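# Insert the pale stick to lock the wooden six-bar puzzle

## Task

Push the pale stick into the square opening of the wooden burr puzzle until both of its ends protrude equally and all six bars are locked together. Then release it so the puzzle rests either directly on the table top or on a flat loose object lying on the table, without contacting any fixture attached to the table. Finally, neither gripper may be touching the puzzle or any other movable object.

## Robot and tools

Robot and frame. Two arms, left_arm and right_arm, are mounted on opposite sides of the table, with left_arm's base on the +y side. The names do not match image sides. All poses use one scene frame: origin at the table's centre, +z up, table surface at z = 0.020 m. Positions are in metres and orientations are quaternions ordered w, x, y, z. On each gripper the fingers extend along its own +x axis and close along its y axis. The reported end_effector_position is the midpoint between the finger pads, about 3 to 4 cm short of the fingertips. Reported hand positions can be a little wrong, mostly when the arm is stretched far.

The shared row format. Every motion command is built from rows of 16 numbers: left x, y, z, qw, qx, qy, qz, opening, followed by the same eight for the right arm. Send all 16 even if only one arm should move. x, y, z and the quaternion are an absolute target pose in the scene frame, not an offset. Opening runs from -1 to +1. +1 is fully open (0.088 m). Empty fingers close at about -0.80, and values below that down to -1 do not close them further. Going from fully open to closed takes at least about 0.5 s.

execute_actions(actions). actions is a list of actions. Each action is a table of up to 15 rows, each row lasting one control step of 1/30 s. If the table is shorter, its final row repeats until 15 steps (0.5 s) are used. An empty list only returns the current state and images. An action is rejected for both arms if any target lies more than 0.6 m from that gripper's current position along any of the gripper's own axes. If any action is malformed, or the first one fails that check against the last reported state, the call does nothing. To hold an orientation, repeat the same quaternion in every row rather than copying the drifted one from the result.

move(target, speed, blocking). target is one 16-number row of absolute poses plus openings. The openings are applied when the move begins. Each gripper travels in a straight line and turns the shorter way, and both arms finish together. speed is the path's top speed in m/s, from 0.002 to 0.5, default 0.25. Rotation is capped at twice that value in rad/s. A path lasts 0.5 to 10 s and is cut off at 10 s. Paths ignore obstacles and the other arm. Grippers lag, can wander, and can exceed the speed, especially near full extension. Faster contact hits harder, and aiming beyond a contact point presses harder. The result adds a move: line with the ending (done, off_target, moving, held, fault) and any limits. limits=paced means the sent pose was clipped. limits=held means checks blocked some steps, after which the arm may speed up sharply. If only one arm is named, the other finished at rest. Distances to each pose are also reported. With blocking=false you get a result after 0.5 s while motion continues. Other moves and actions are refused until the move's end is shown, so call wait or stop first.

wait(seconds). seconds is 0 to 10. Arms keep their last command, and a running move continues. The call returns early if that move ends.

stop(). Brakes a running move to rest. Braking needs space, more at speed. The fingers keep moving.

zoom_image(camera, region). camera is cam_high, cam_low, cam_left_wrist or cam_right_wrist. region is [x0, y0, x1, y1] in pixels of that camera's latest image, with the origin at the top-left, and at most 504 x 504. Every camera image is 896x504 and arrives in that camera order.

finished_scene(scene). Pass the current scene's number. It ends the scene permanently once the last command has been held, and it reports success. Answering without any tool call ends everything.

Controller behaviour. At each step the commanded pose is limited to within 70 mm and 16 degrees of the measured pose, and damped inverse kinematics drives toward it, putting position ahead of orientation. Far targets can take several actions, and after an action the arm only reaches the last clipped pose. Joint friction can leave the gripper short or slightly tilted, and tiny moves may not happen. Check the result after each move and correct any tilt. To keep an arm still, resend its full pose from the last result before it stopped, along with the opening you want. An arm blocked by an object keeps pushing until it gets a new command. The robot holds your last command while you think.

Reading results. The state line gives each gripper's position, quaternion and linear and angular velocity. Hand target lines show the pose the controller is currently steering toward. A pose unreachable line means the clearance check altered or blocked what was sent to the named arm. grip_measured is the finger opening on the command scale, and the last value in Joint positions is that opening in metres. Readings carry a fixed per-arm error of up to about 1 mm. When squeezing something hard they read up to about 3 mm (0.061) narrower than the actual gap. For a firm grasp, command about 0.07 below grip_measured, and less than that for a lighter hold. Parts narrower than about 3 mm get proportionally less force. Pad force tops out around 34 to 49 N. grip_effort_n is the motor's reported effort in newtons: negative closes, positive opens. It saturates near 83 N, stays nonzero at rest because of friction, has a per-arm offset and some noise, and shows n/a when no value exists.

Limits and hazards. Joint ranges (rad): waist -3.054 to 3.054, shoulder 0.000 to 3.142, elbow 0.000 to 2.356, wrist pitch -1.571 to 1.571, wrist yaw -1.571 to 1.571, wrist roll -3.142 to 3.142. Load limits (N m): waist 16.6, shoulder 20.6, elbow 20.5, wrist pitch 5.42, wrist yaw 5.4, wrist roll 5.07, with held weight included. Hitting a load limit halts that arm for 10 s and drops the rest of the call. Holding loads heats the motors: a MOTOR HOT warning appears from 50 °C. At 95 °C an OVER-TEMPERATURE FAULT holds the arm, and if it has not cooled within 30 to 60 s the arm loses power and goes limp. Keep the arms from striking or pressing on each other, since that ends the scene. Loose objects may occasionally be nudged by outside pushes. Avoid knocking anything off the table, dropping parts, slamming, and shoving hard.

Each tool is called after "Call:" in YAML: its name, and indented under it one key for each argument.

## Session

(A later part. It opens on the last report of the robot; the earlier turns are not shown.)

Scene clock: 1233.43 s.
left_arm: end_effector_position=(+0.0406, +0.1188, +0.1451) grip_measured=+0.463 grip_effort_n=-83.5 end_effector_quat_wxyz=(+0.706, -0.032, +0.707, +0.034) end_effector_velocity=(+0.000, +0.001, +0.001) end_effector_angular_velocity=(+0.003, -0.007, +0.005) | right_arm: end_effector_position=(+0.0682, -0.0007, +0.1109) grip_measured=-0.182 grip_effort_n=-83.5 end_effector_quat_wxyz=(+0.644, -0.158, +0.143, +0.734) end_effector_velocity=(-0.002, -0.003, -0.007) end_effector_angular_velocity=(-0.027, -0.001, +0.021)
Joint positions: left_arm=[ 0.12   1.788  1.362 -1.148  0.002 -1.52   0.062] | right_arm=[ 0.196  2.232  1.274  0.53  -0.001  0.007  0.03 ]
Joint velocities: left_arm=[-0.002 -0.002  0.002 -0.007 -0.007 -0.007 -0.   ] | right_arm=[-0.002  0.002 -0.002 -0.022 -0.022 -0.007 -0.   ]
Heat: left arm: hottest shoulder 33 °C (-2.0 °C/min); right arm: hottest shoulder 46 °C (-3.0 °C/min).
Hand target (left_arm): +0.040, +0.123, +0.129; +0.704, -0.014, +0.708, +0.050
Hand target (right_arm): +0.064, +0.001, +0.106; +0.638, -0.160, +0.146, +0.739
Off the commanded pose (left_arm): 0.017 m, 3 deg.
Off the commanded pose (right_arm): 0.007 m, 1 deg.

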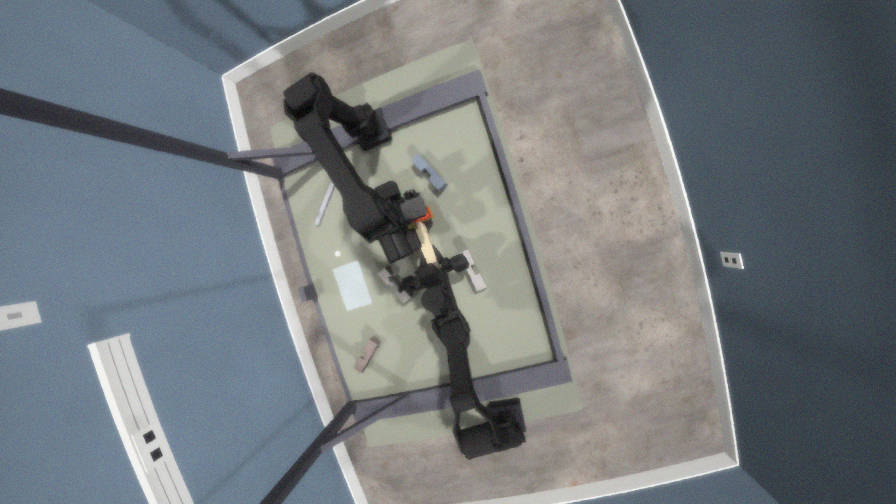

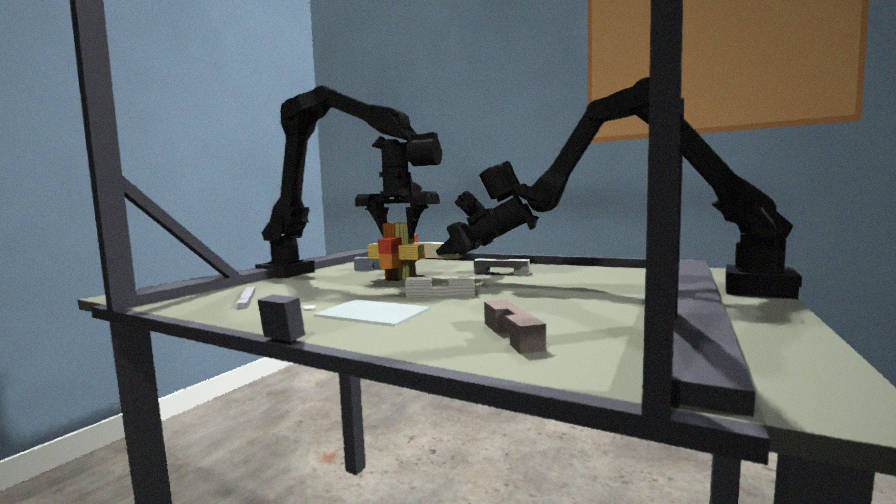

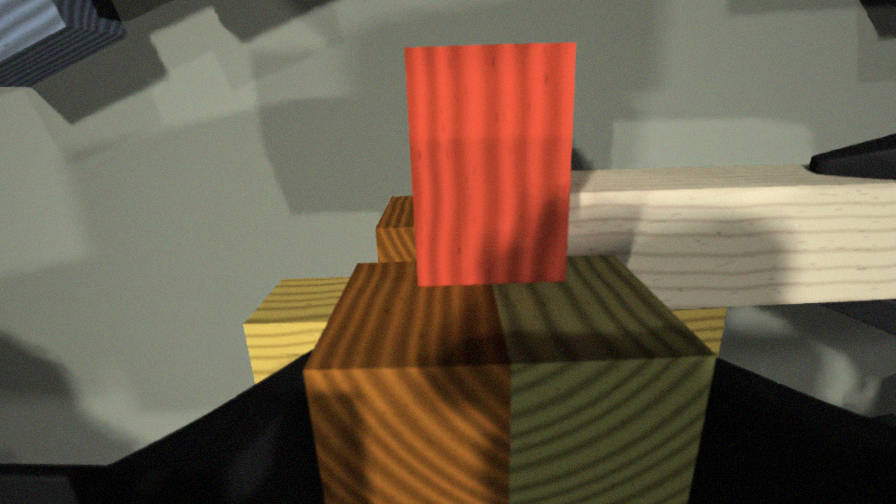

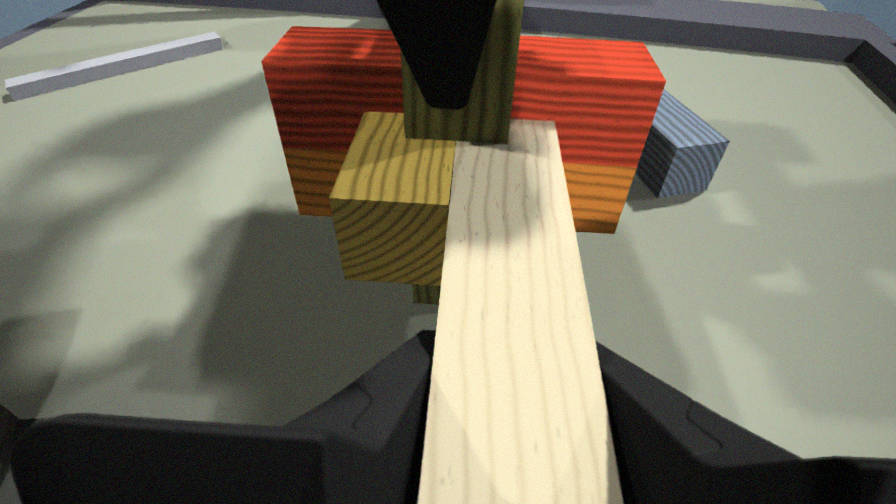

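Call:
execute_actions:
  actions:
    - [[0.0401,0.1222,0.1284,0.7044,-0.0145,0.7079,0.0497,0.40, 0.0641,0.0026,0.1057,0.6385,-0.1601,0.1455,0.7388,-0.23]]
    - [[0.0401,0.1222,0.1284,0.7044,-0.0145,0.7079,0.0497,0.40, 0.0639,0.0041,0.1057,0.6385,-0.1601,0.1455,0.7388,-0.23]]
    - [[0.0401,0.1222,0.1284,0.7044,-0.0145,0.7079,0.0497,0.40, 0.0637,0.0056,0.1057,0.6385,-0.1601,0.1455,0.7388,-0.23]]

Call:
zoom_image:
  camera: "cam_right_wrist"
  region: [420, 95, 580, 205]

Scene clock: 1237.93 s.
left_arm: end_effector_position=(+0.0406, +0.1188, +0.1451) grip_measured=+0.463 grip_effort_n=-83.5 end_effector_quat_wxyz=(+0.706, -0.032, +0.707, +0.034) end_effector_velocity=(+0.002, +0.003, +0.002) end_effector_angular_velocity=(+0.006, -0.021, +0.005) | right_arm: end_effector_position=(+0.0676, +0.0035, +0.1110) grip_measured=-0.182 grip_effort_n=-83.5 end_effector_quat_wxyz=(+0.644, -0.158, +0.143, +0.734) end_effector_velocity=(-0.002, -0.001, -0.001) end_effector_angular_velocity=(-0.006, -0.012, +0.027)
Joint positions: left_arm=[ 0.12   1.788  1.362 -1.148  0.002 -1.52   0.062] | right_arm=[ 0.196  2.244  1.296  0.518 -0.001  0.007  0.03 ]
Joint velocities: left_arm=[-0.002 -0.007 -0.002 -0.007 -0.022 -0.007 -0.   ] | right_arm=[-0.002 -0.002 -0.002 -0.007 -0.022 -0.022 -0.   ]
Heat: left arm: hottest shoulder 33 °C (-2.0 °C/min); right arm: hottest shoulder 46 °C (-3.0 °C/min).
Hand target (left_arm): +0.040, +0.123, +0.129; +0.704, -0.014, +0.708, +0.050
Hand target (right_arm): +0.064, +0.005, +0.106; +0.638, -0.160, +0.145, +0.739
Off the commanded pose (left_arm): 0.017 m, 3 deg.
Off the commanded pose (right_arm): 0.007 m, 1 deg.

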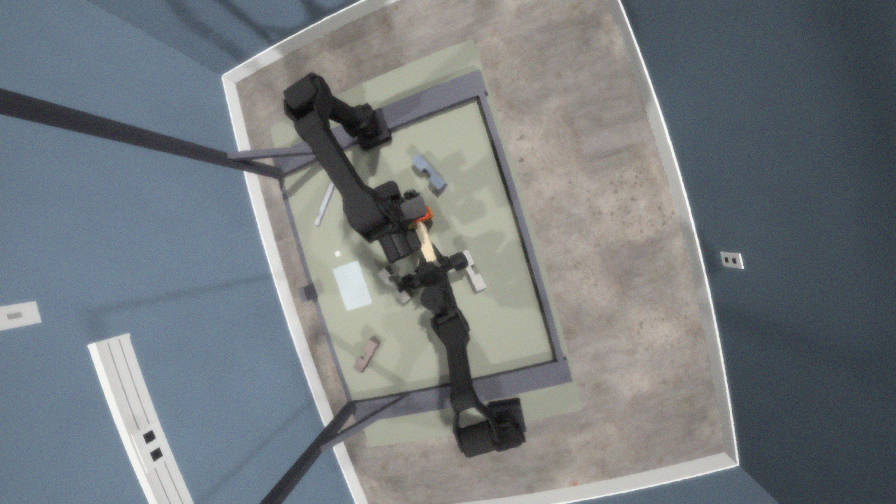

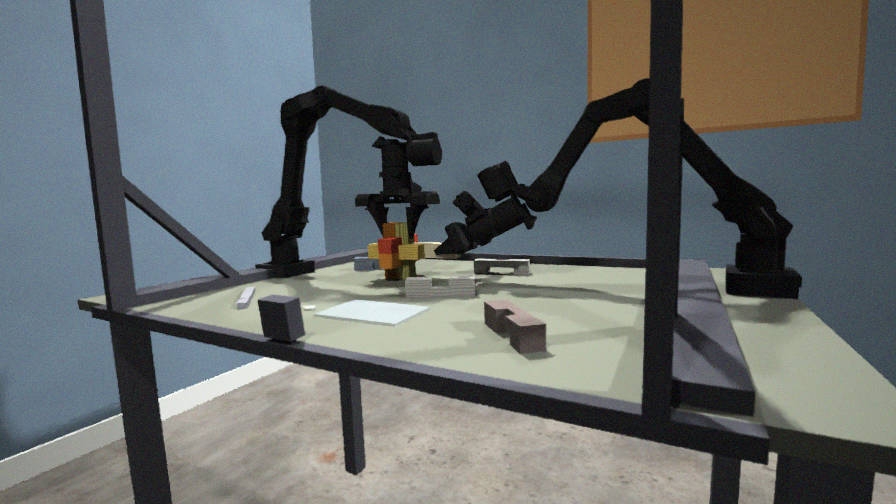

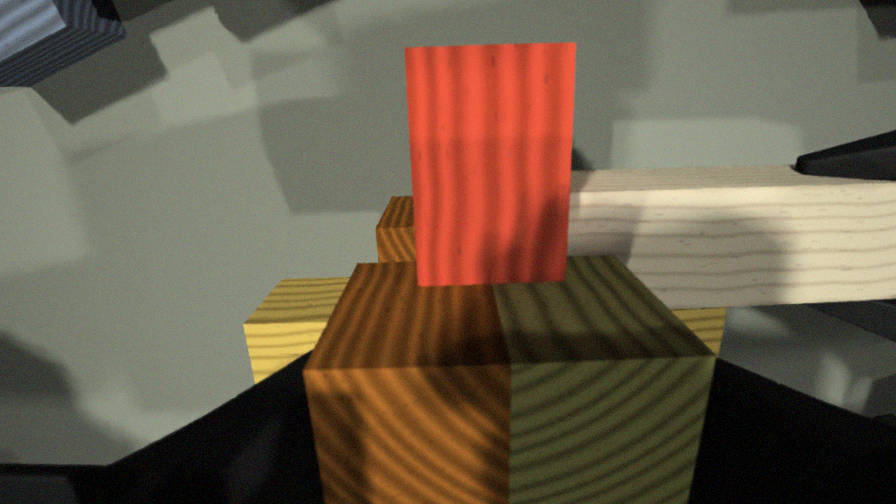

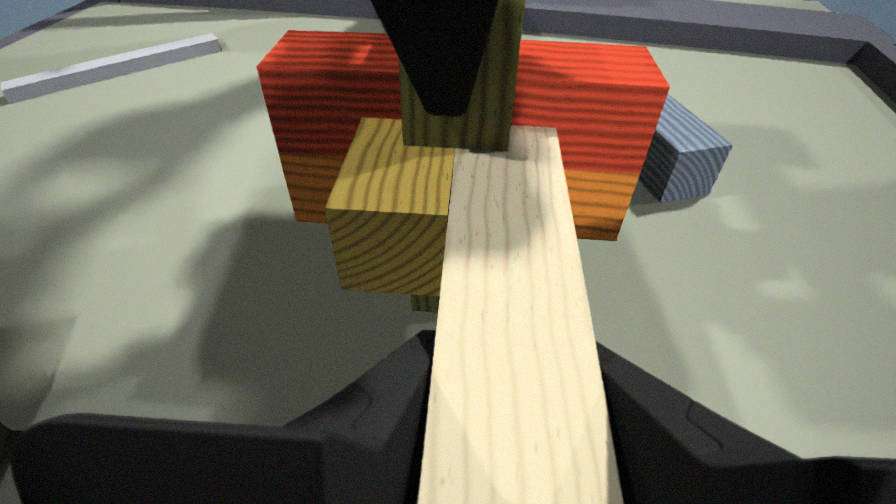

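Region (420, 95, 580, 205) of cam_right_wrist's 896x504 image, scaled by 3.150, with more detail than that image has; it fills the top 346 rows of this view, and the rest is white.

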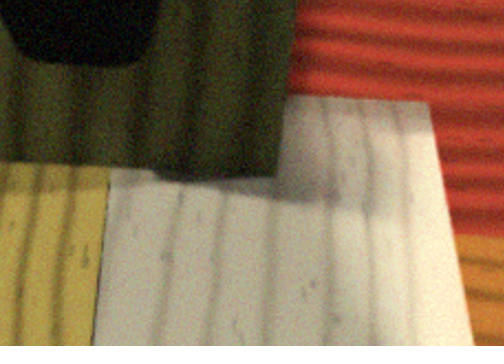

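Call:
execute_actions:
  actions:
    - [[0.0401,0.1222,0.1284,0.7044,-0.0145,0.7079,0.0497,0.40, 0.0643,0.0080,0.1066,0.6406,-0.1600,0.1445,0.7371,-0.23]]
    - [[0.0401,0.1222,0.1284,0.7044,-0.0145,0.7079,0.0497,0.40, 0.0649,0.0107,0.1075,0.6427,-0.1598,0.1436,0.7354,-0.23]]
    - [[0.0401,0.1222,0.1284,0.7044,-0.0145,0.7079,0.0497,0.40, 0.0646,0.0134,0.1075,0.6427,-0.1598,0.1436,0.7354,-0.23]]
    - [[0.0401,0.1222,0.1284,0.7044,-0.0145,0.7079,0.0497,0.40, 0.0643,0.0161,0.1075,0.6427,-0.1598,0.1436,0.7354,-0.23]]
    - [[0.0401,0.1222,0.1284,0.7044,-0.0145,0.7079,0.0497,0.40, 0.0639,0.0188,0.1075,0.6427,-0.1598,0.1436,0.7354,-0.23]]

Scene clock: 1248.37 s.
left_arm: end_effector_position=(+0.0406, +0.1188, +0.1451) grip_measured=+0.463 grip_effort_n=-83.5 end_effector_quat_wxyz=(+0.706, -0.032, +0.707, +0.034) end_effector_velocity=(-0.000, +0.002, +0.000) end_effector_angular_velocity=(+0.008, -0.006, +0.005) | right_arm: end_effector_position=(+0.0663, +0.0156, +0.1120) grip_measured=-0.182 grip_effort_n=-83.5 end_effector_quat_wxyz=(+0.645, -0.158, +0.143, +0.734) end_effector_velocity=(+0.000, -0.001, +0.002) end_effector_angular_velocity=(-0.004, +0.009, +0.001)
Joint positions: left_arm=[ 0.12   1.788  1.362 -1.148  0.002 -1.52   0.062] | right_arm=[ 0.196  2.277  1.364  0.483 -0.001  0.007  0.03 ]
Joint velocities: left_arm=[-0.002 -0.002 -0.002 -0.007 -0.007 -0.007  0.   ] | right_arm=[-0.002 -0.007 -0.002 -0.007 -0.007  0.007 -0.   ]
Heat: left arm: hottest shoulder 32 °C (-2.0 °C/min); right arm: hottest shoulder 46 °C (-3.0 °C/min).
Hand target (left_arm): +0.040, +0.123, +0.129; +0.704, -0.014, +0.708, +0.050
Hand target (right_arm): +0.064, +0.019, +0.108; +0.643, -0.160, +0.144, +0.735
Off the commanded pose (left_arm): 0.017 m, 3 deg.
Off the commanded pose (right_arm): 0.006 m, 0 deg.

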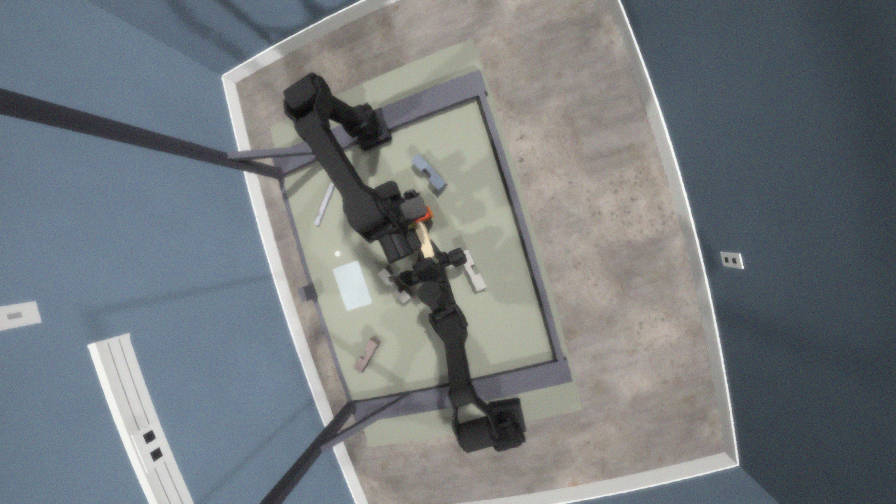

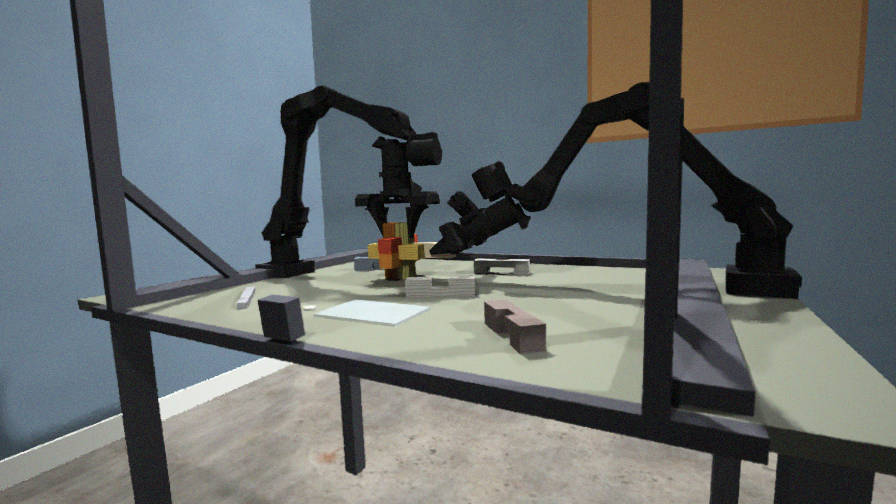

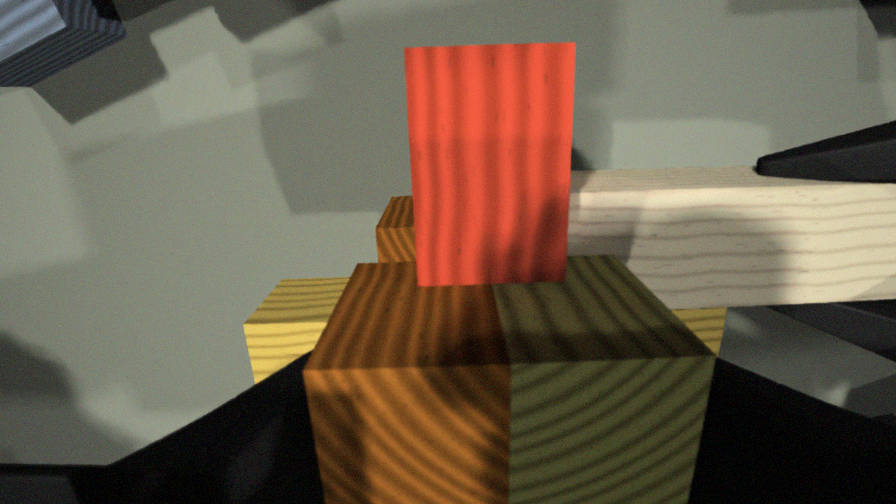

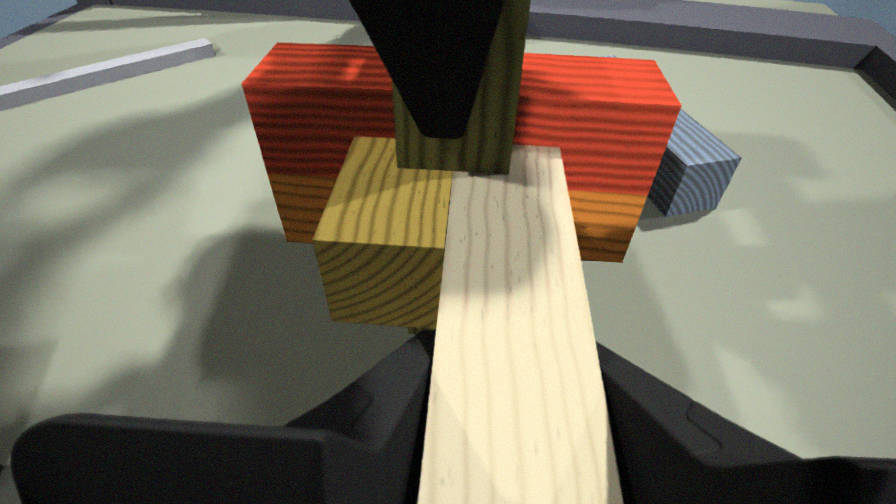

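Call:
execute_actions:
  actions:
    - [[0.0401,0.1222,0.1284,0.7044,-0.0145,0.7079,0.0497,0.40, 0.0636,0.0212,0.1062,0.6426,-0.1605,0.1442,0.7352,-0.23]]
    - [[0.0401,0.1222,0.1284,0.7044,-0.0145,0.7079,0.0497,0.40, 0.0633,0.0237,0.1060,0.6426,-0.1605,0.1442,0.7352,-0.23]]
    - [[0.0401,0.1222,0.1284,0.7044,-0.0145,0.7079,0.0497,0.40, 0.0630,0.0262,0.1060,0.6426,-0.1605,0.1442,0.7352,-0.23]]

Call:
zoom_image:
  camera: "cam_low"
  region: [340, 150, 540, 290]

Scene clock: 1256.90 s.
left_arm: end_effector_position=(+0.0406, +0.1189, +0.1450) grip_measured=+0.463 grip_effort_n=-83.5 end_effector_quat_wxyz=(+0.706, -0.032, +0.707, +0.034) end_effector_velocity=(-0.000, +0.002, +0.000) end_effector_angular_velocity=(+0.008, -0.006, -0.010) | right_arm: end_effector_position=(+0.0653, +0.0231, +0.1121) grip_measured=-0.182 grip_effort_n=-83.5 end_effector_quat_wxyz=(+0.645, -0.158, +0.143, +0.734) end_effector_velocity=(+0.000, +0.000, +0.004) end_effector_angular_velocity=(+0.003, -0.003, +0.007)
Joint positions: left_arm=[ 0.12   1.788  1.362 -1.148  0.002 -1.52   0.062] | right_arm=[ 0.196  2.299  1.406  0.464 -0.001  0.007  0.03 ]
Joint velocities: left_arm=[-0.002 -0.002 -0.002 -0.007 -0.007  0.007  0.   ] | right_arm=[-0.002 -0.007  0.002 -0.007 -0.007 -0.007 -0.   ]
Heat: left arm: hottest shoulder 32 °C (-2.0 °C/min); right arm: hottest shoulder 46 °C (-3.0 °C/min).
Hand target (left_arm): +0.040, +0.123, +0.129; +0.704, -0.014, +0.708, +0.050
Hand target (right_arm): +0.063, +0.026, +0.106; +0.643, -0.161, +0.144, +0.735
Off the commanded pose (left_arm): 0.017 m, 3 deg.
Off the commanded pose (right_arm): 0.007 m, 0 deg.

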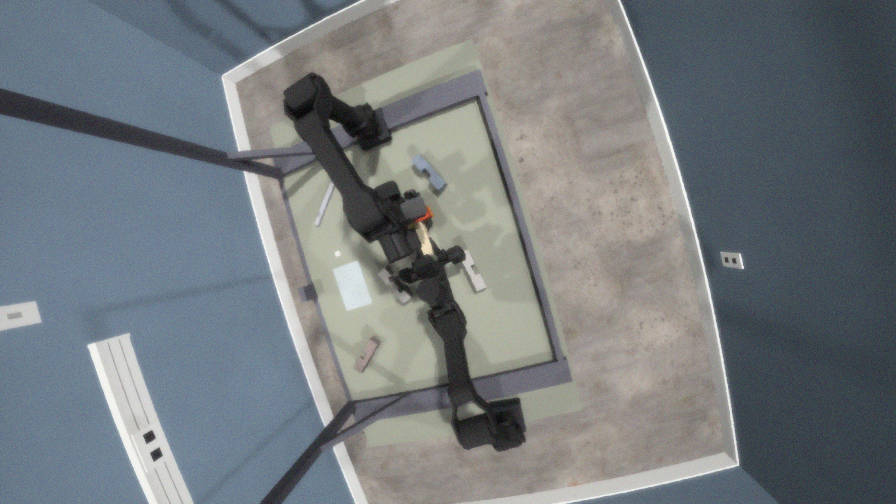

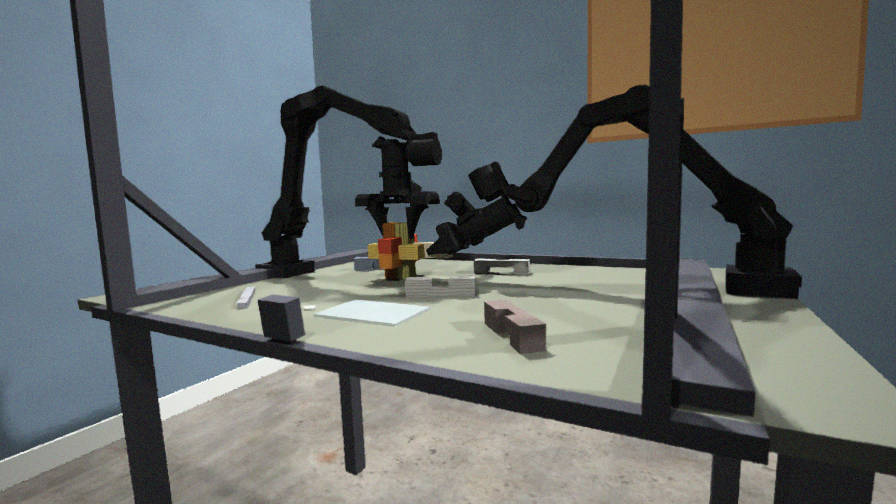

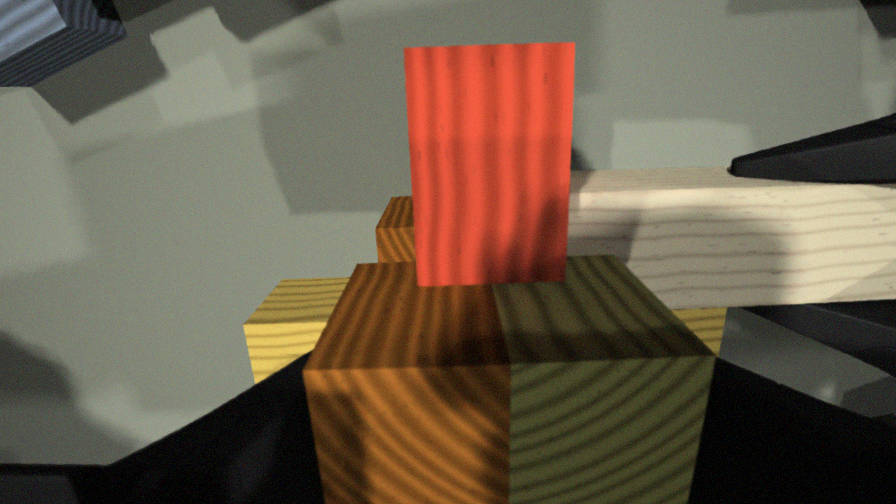

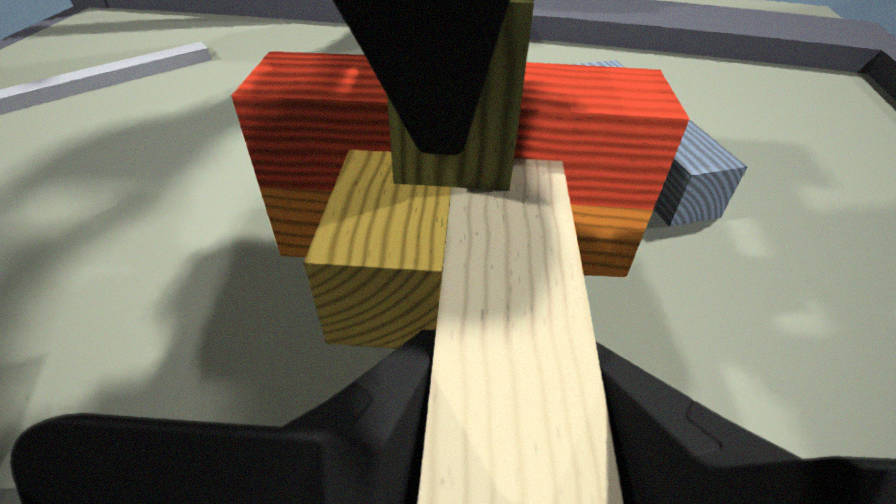

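Region (340, 150, 540, 290) of cam_low's 896x504 image, scaled by 2.520, with more detail than that image has; it fills the top 353 rows of this view, and the rest is white.

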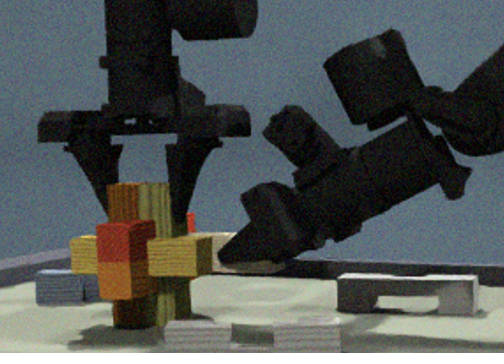

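Call:
execute_actions:
  actions:
    - [[0.0401,0.1222,0.1284,0.7044,-0.0145,0.7079,0.0497,0.40, 0.0653,0.0231,0.1121,0.6450,-0.1580,0.1428,0.7340,-0.23]]
    - [[0.0401,0.1222,0.1284,0.7044,-0.0145,0.7079,0.0497,0.40, 0.0653,0.0231,0.1121,0.6450,-0.1580,0.1428,0.7340,0.15]]

Call:
move:
  target: [0.0401,0.1222,0.1284,0.7044,-0.0145,0.7079,0.0497,0.40, 0.0727,-0.0390,0.1150,0.6450,-0.1580,0.1428,0.7340,0.15]
  speed: 0.05

Scene clock: 1284.77 s.
left_arm: end_effector_position=(+0.0406, +0.1189, +0.1450) grip_measured=+0.463 grip_effort_n=-83.5 end_effector_quat_wxyz=(+0.706, -0.032, +0.707, +0.034) end_effector_velocity=(-0.000, +0.002, +0.002) end_effector_angular_velocity=(+0.003, -0.007, -0.010) | right_arm: end_effector_position=(+0.0655, +0.0231, +0.1121) grip_measured=+0.146 grip_effort_n=16.0 end_effector_quat_wxyz=(+0.645, -0.158, +0.143, +0.734) end_effector_velocity=(+0.000, -0.001, -0.001) end_effector_angular_velocity=(-0.007, -0.005, +0.007)
Joint positions: left_arm=[ 0.12   1.788  1.362 -1.148  0.002 -1.52   0.062] | right_arm=[ 0.196  2.299  1.406  0.464 -0.001  0.007  0.046]
Joint velocities: left_arm=[-0.002 -0.007 -0.002 -0.007 -0.007  0.007 -0.   ] | right_arm=[-0.002 -0.002 -0.002 -0.007 -0.007 -0.007  0.001]
Heat: left arm: hottest shoulder 31 °C (-2.0 °C/min); right arm: hottest shoulder 46 °C (-1.0 °C/min).
Hand target (left_arm): +0.040, +0.123, +0.129; +0.704, -0.014, +0.708, +0.050
Hand target (right_arm): +0.065, +0.023, +0.112; +0.645, -0.158, +0.143, +0.734
Off the commanded pose (left_arm): 0.017 m, 3 deg.
Off the commanded pose (right_arm): 0.000 m, 0 deg.

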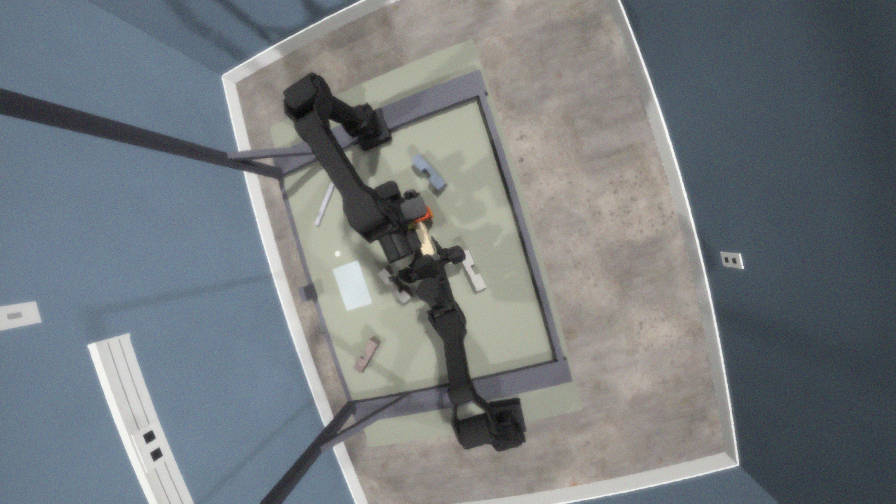

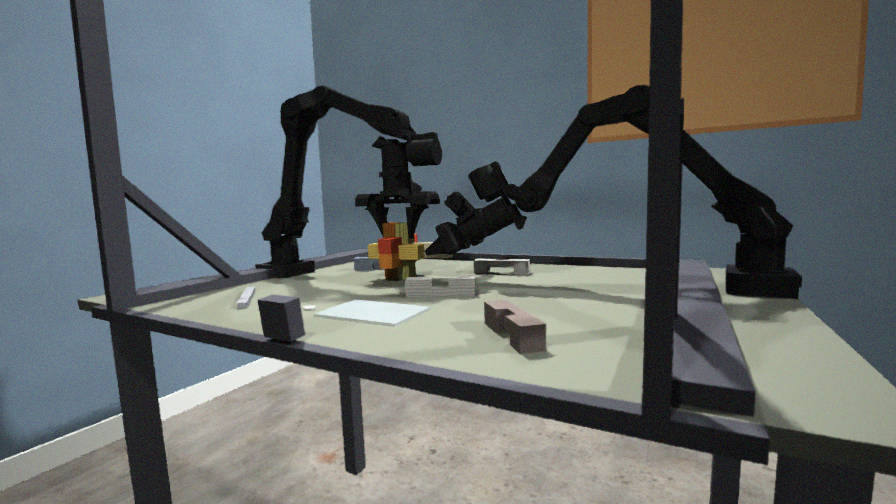

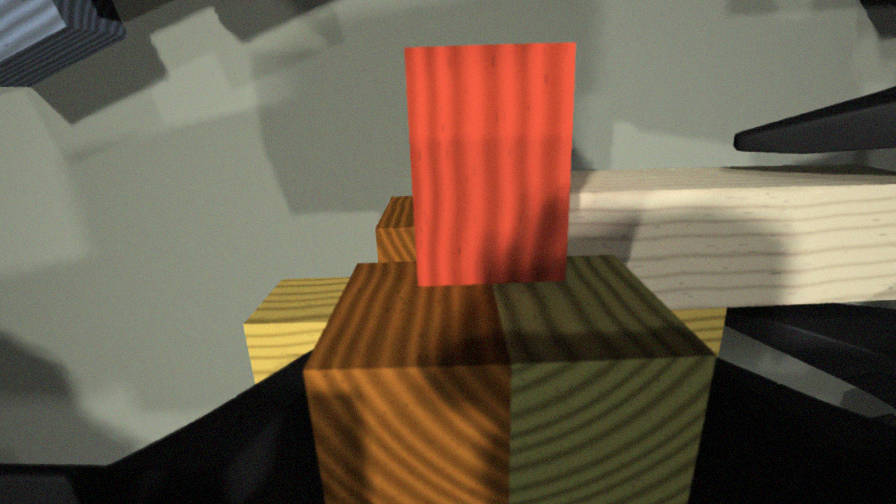

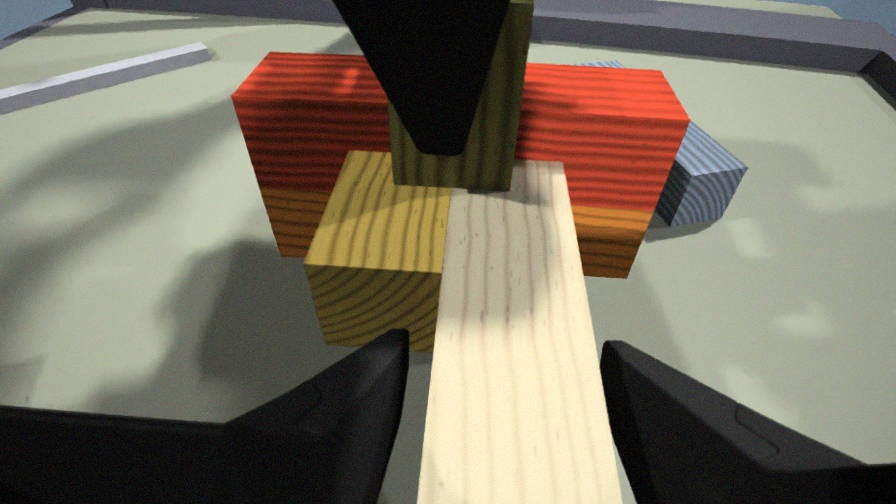

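Scene clock: 1286.33 s.
left_arm: end_effector_position=(+0.0406, +0.1188, +0.1451) grip_measured=+0.463 grip_effort_n=-83.5 end_effector_quat_wxyz=(+0.706, -0.032, +0.707, +0.034) end_effector_velocity=(+0.000, -0.001, +0.000) end_effector_angular_velocity=(-0.006, -0.008, -0.010) | right_arm: end_effector_position=(+0.0732, -0.0359, +0.1142) grip_measured=+0.148 grip_effort_n=16.0 end_effector_quat_wxyz=(+0.645, -0.157, +0.143, +0.734) end_effector_velocity=(-0.002, -0.004, -0.002) end_effector_angular_velocity=(-0.012, +0.001, +0.021)
Joint positions: left_arm=[ 0.12   1.788  1.362 -1.148  0.002 -1.52   0.062] | right_arm=[ 0.196  2.124  1.095  0.601 -0.001  0.007  0.046]
Joint velocities: left_arm=[-0.002 -0.002 -0.002  0.007 -0.007  0.007 -0.   ] | right_arm=[-0.002 -0.007 -0.012 -0.007 -0.022 -0.007 -0.   ]
Heat: left arm: hottest shoulder 31 °C (-2.0 °C/min); right arm: hottest shoulder 46 °C (-1.0 °C/min).
Hand target (left_arm): +0.040, +0.123, +0.129; +0.704, -0.014, +0.708, +0.050
Hand target (right_arm): +0.073, -0.039, +0.115; +0.645, -0.158, +0.143, +0.734
Off the commanded pose (left_arm): 0.017 m, 3 deg.
Off the commanded pose (right_arm): 0.003 m, 0 deg.
move: off_target (left_arm)

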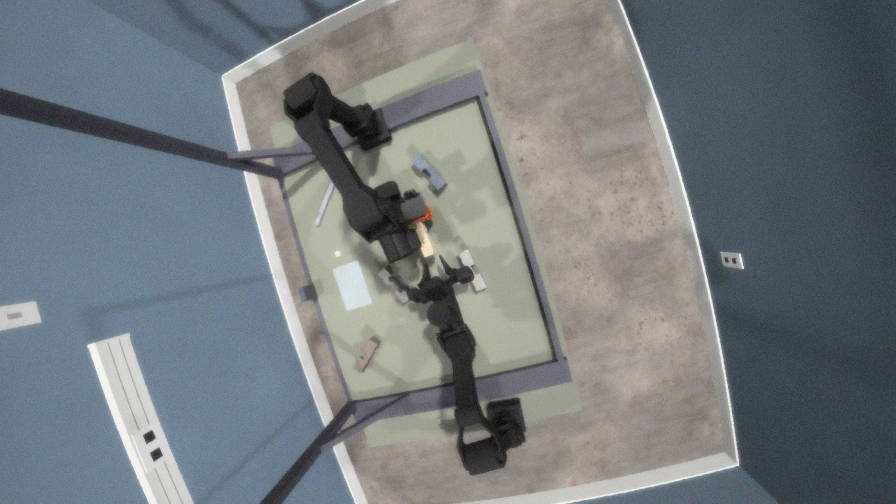

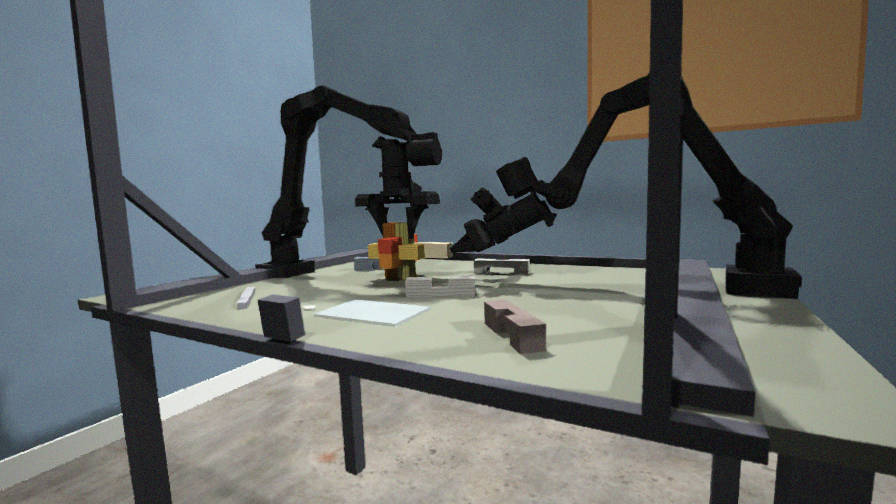

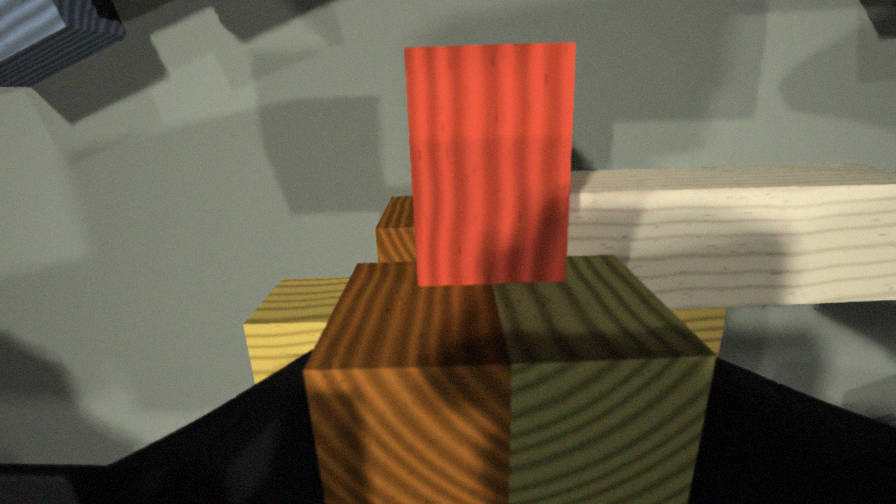

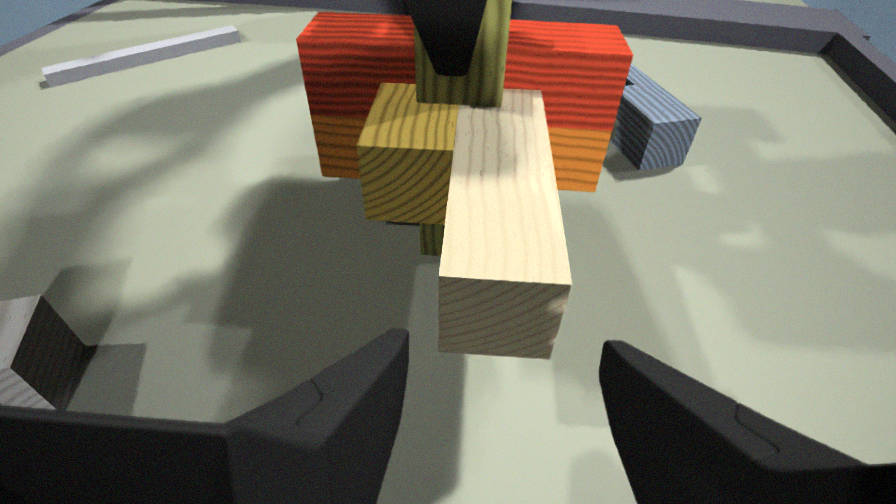

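Call:
move:
  target: [0.0401,0.1222,0.1284,0.7044,-0.0145,0.7079,0.0497,0.40, 0.0740,-0.0420,0.0900,0.6577,-0.0720,0.0633,0.7472,-0.85]
  speed: 0.08

Scene clock: 1296.07 s.
left_arm: end_effector_position=(+0.0406, +0.1188, +0.1451) grip_measured=+0.463 grip_effort_n=-83.5 end_effector_quat_wxyz=(+0.706, -0.032, +0.707, +0.034) end_effector_velocity=(-0.000, +0.002, +0.002) end_effector_angular_velocity=(+0.003, -0.007, +0.005) | right_arm: end_effector_position=(+0.0735, -0.0384, +0.1002) grip_measured=-0.779 grip_effort_n=-83.5 end_effector_quat_wxyz=(+0.657, -0.063, +0.057, +0.749) end_effector_velocity=(+0.000, -0.000, +0.002) end_effector_angular_velocity=(+0.008, -0.005, +0.006)
Joint positions: left_arm=[ 0.12   1.788  1.362 -1.148  0.002 -1.52   0.062] | right_arm=[ 0.196  2.292  0.991  1.132 -0.001  0.002  0.001]
Joint velocities: left_arm=[-0.002 -0.007 -0.002 -0.007 -0.007 -0.007 -0.   ] | right_arm=[-0.002 -0.002 -0.002  0.007 -0.007 -0.007 -0.   ]
Heat: left arm: hottest shoulder 31 °C (-2.0 °C/min); right arm: hottest shoulder 47 °C (+1.0 °C/min).
Hand target (left_arm): +0.040, +0.123, +0.129; +0.704, -0.014, +0.708, +0.050
Hand target (right_arm): +0.074, -0.042, +0.090; +0.657, -0.072, +0.063, +0.748
Off the commanded pose (left_arm): 0.017 m, 3 deg.
Off the commanded pose (right_arm): 0.011 m, 1 deg.
move: off_target (left_arm, right_arm)

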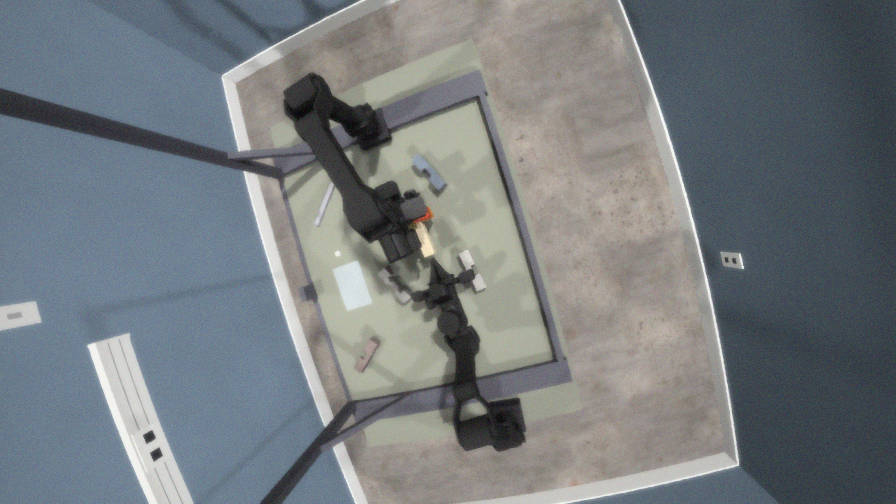

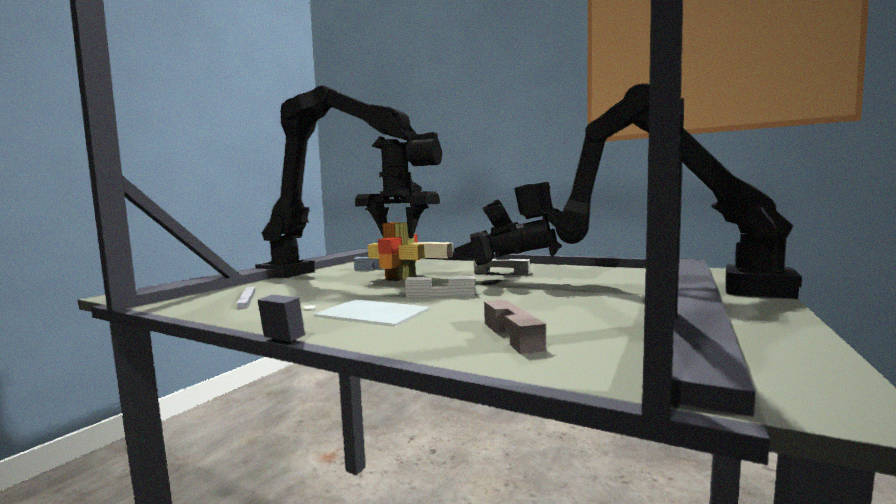

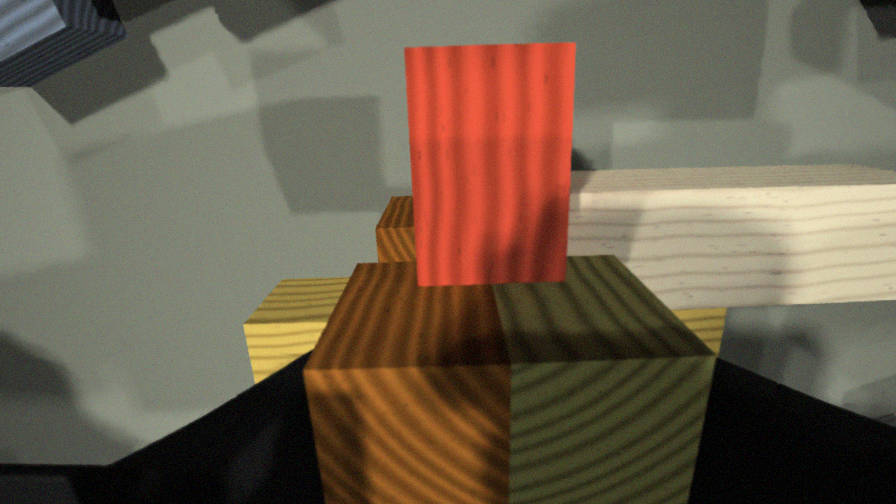

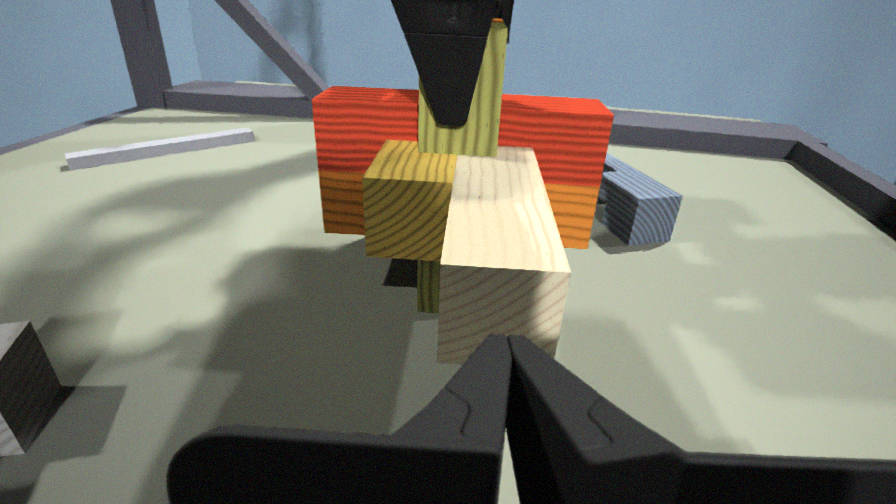

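Call:
zoom_image:
  camera: "cam_low"
  region: [380, 180, 580, 300]

Region (380, 180, 580, 300) of cam_low's 896x504 image, scaled by 2.520, with more detail than that image has; it fills the top 302 rows of this view, and the rest is white.

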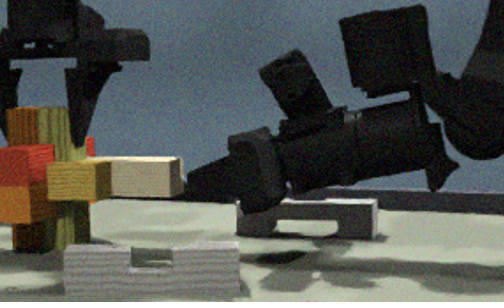

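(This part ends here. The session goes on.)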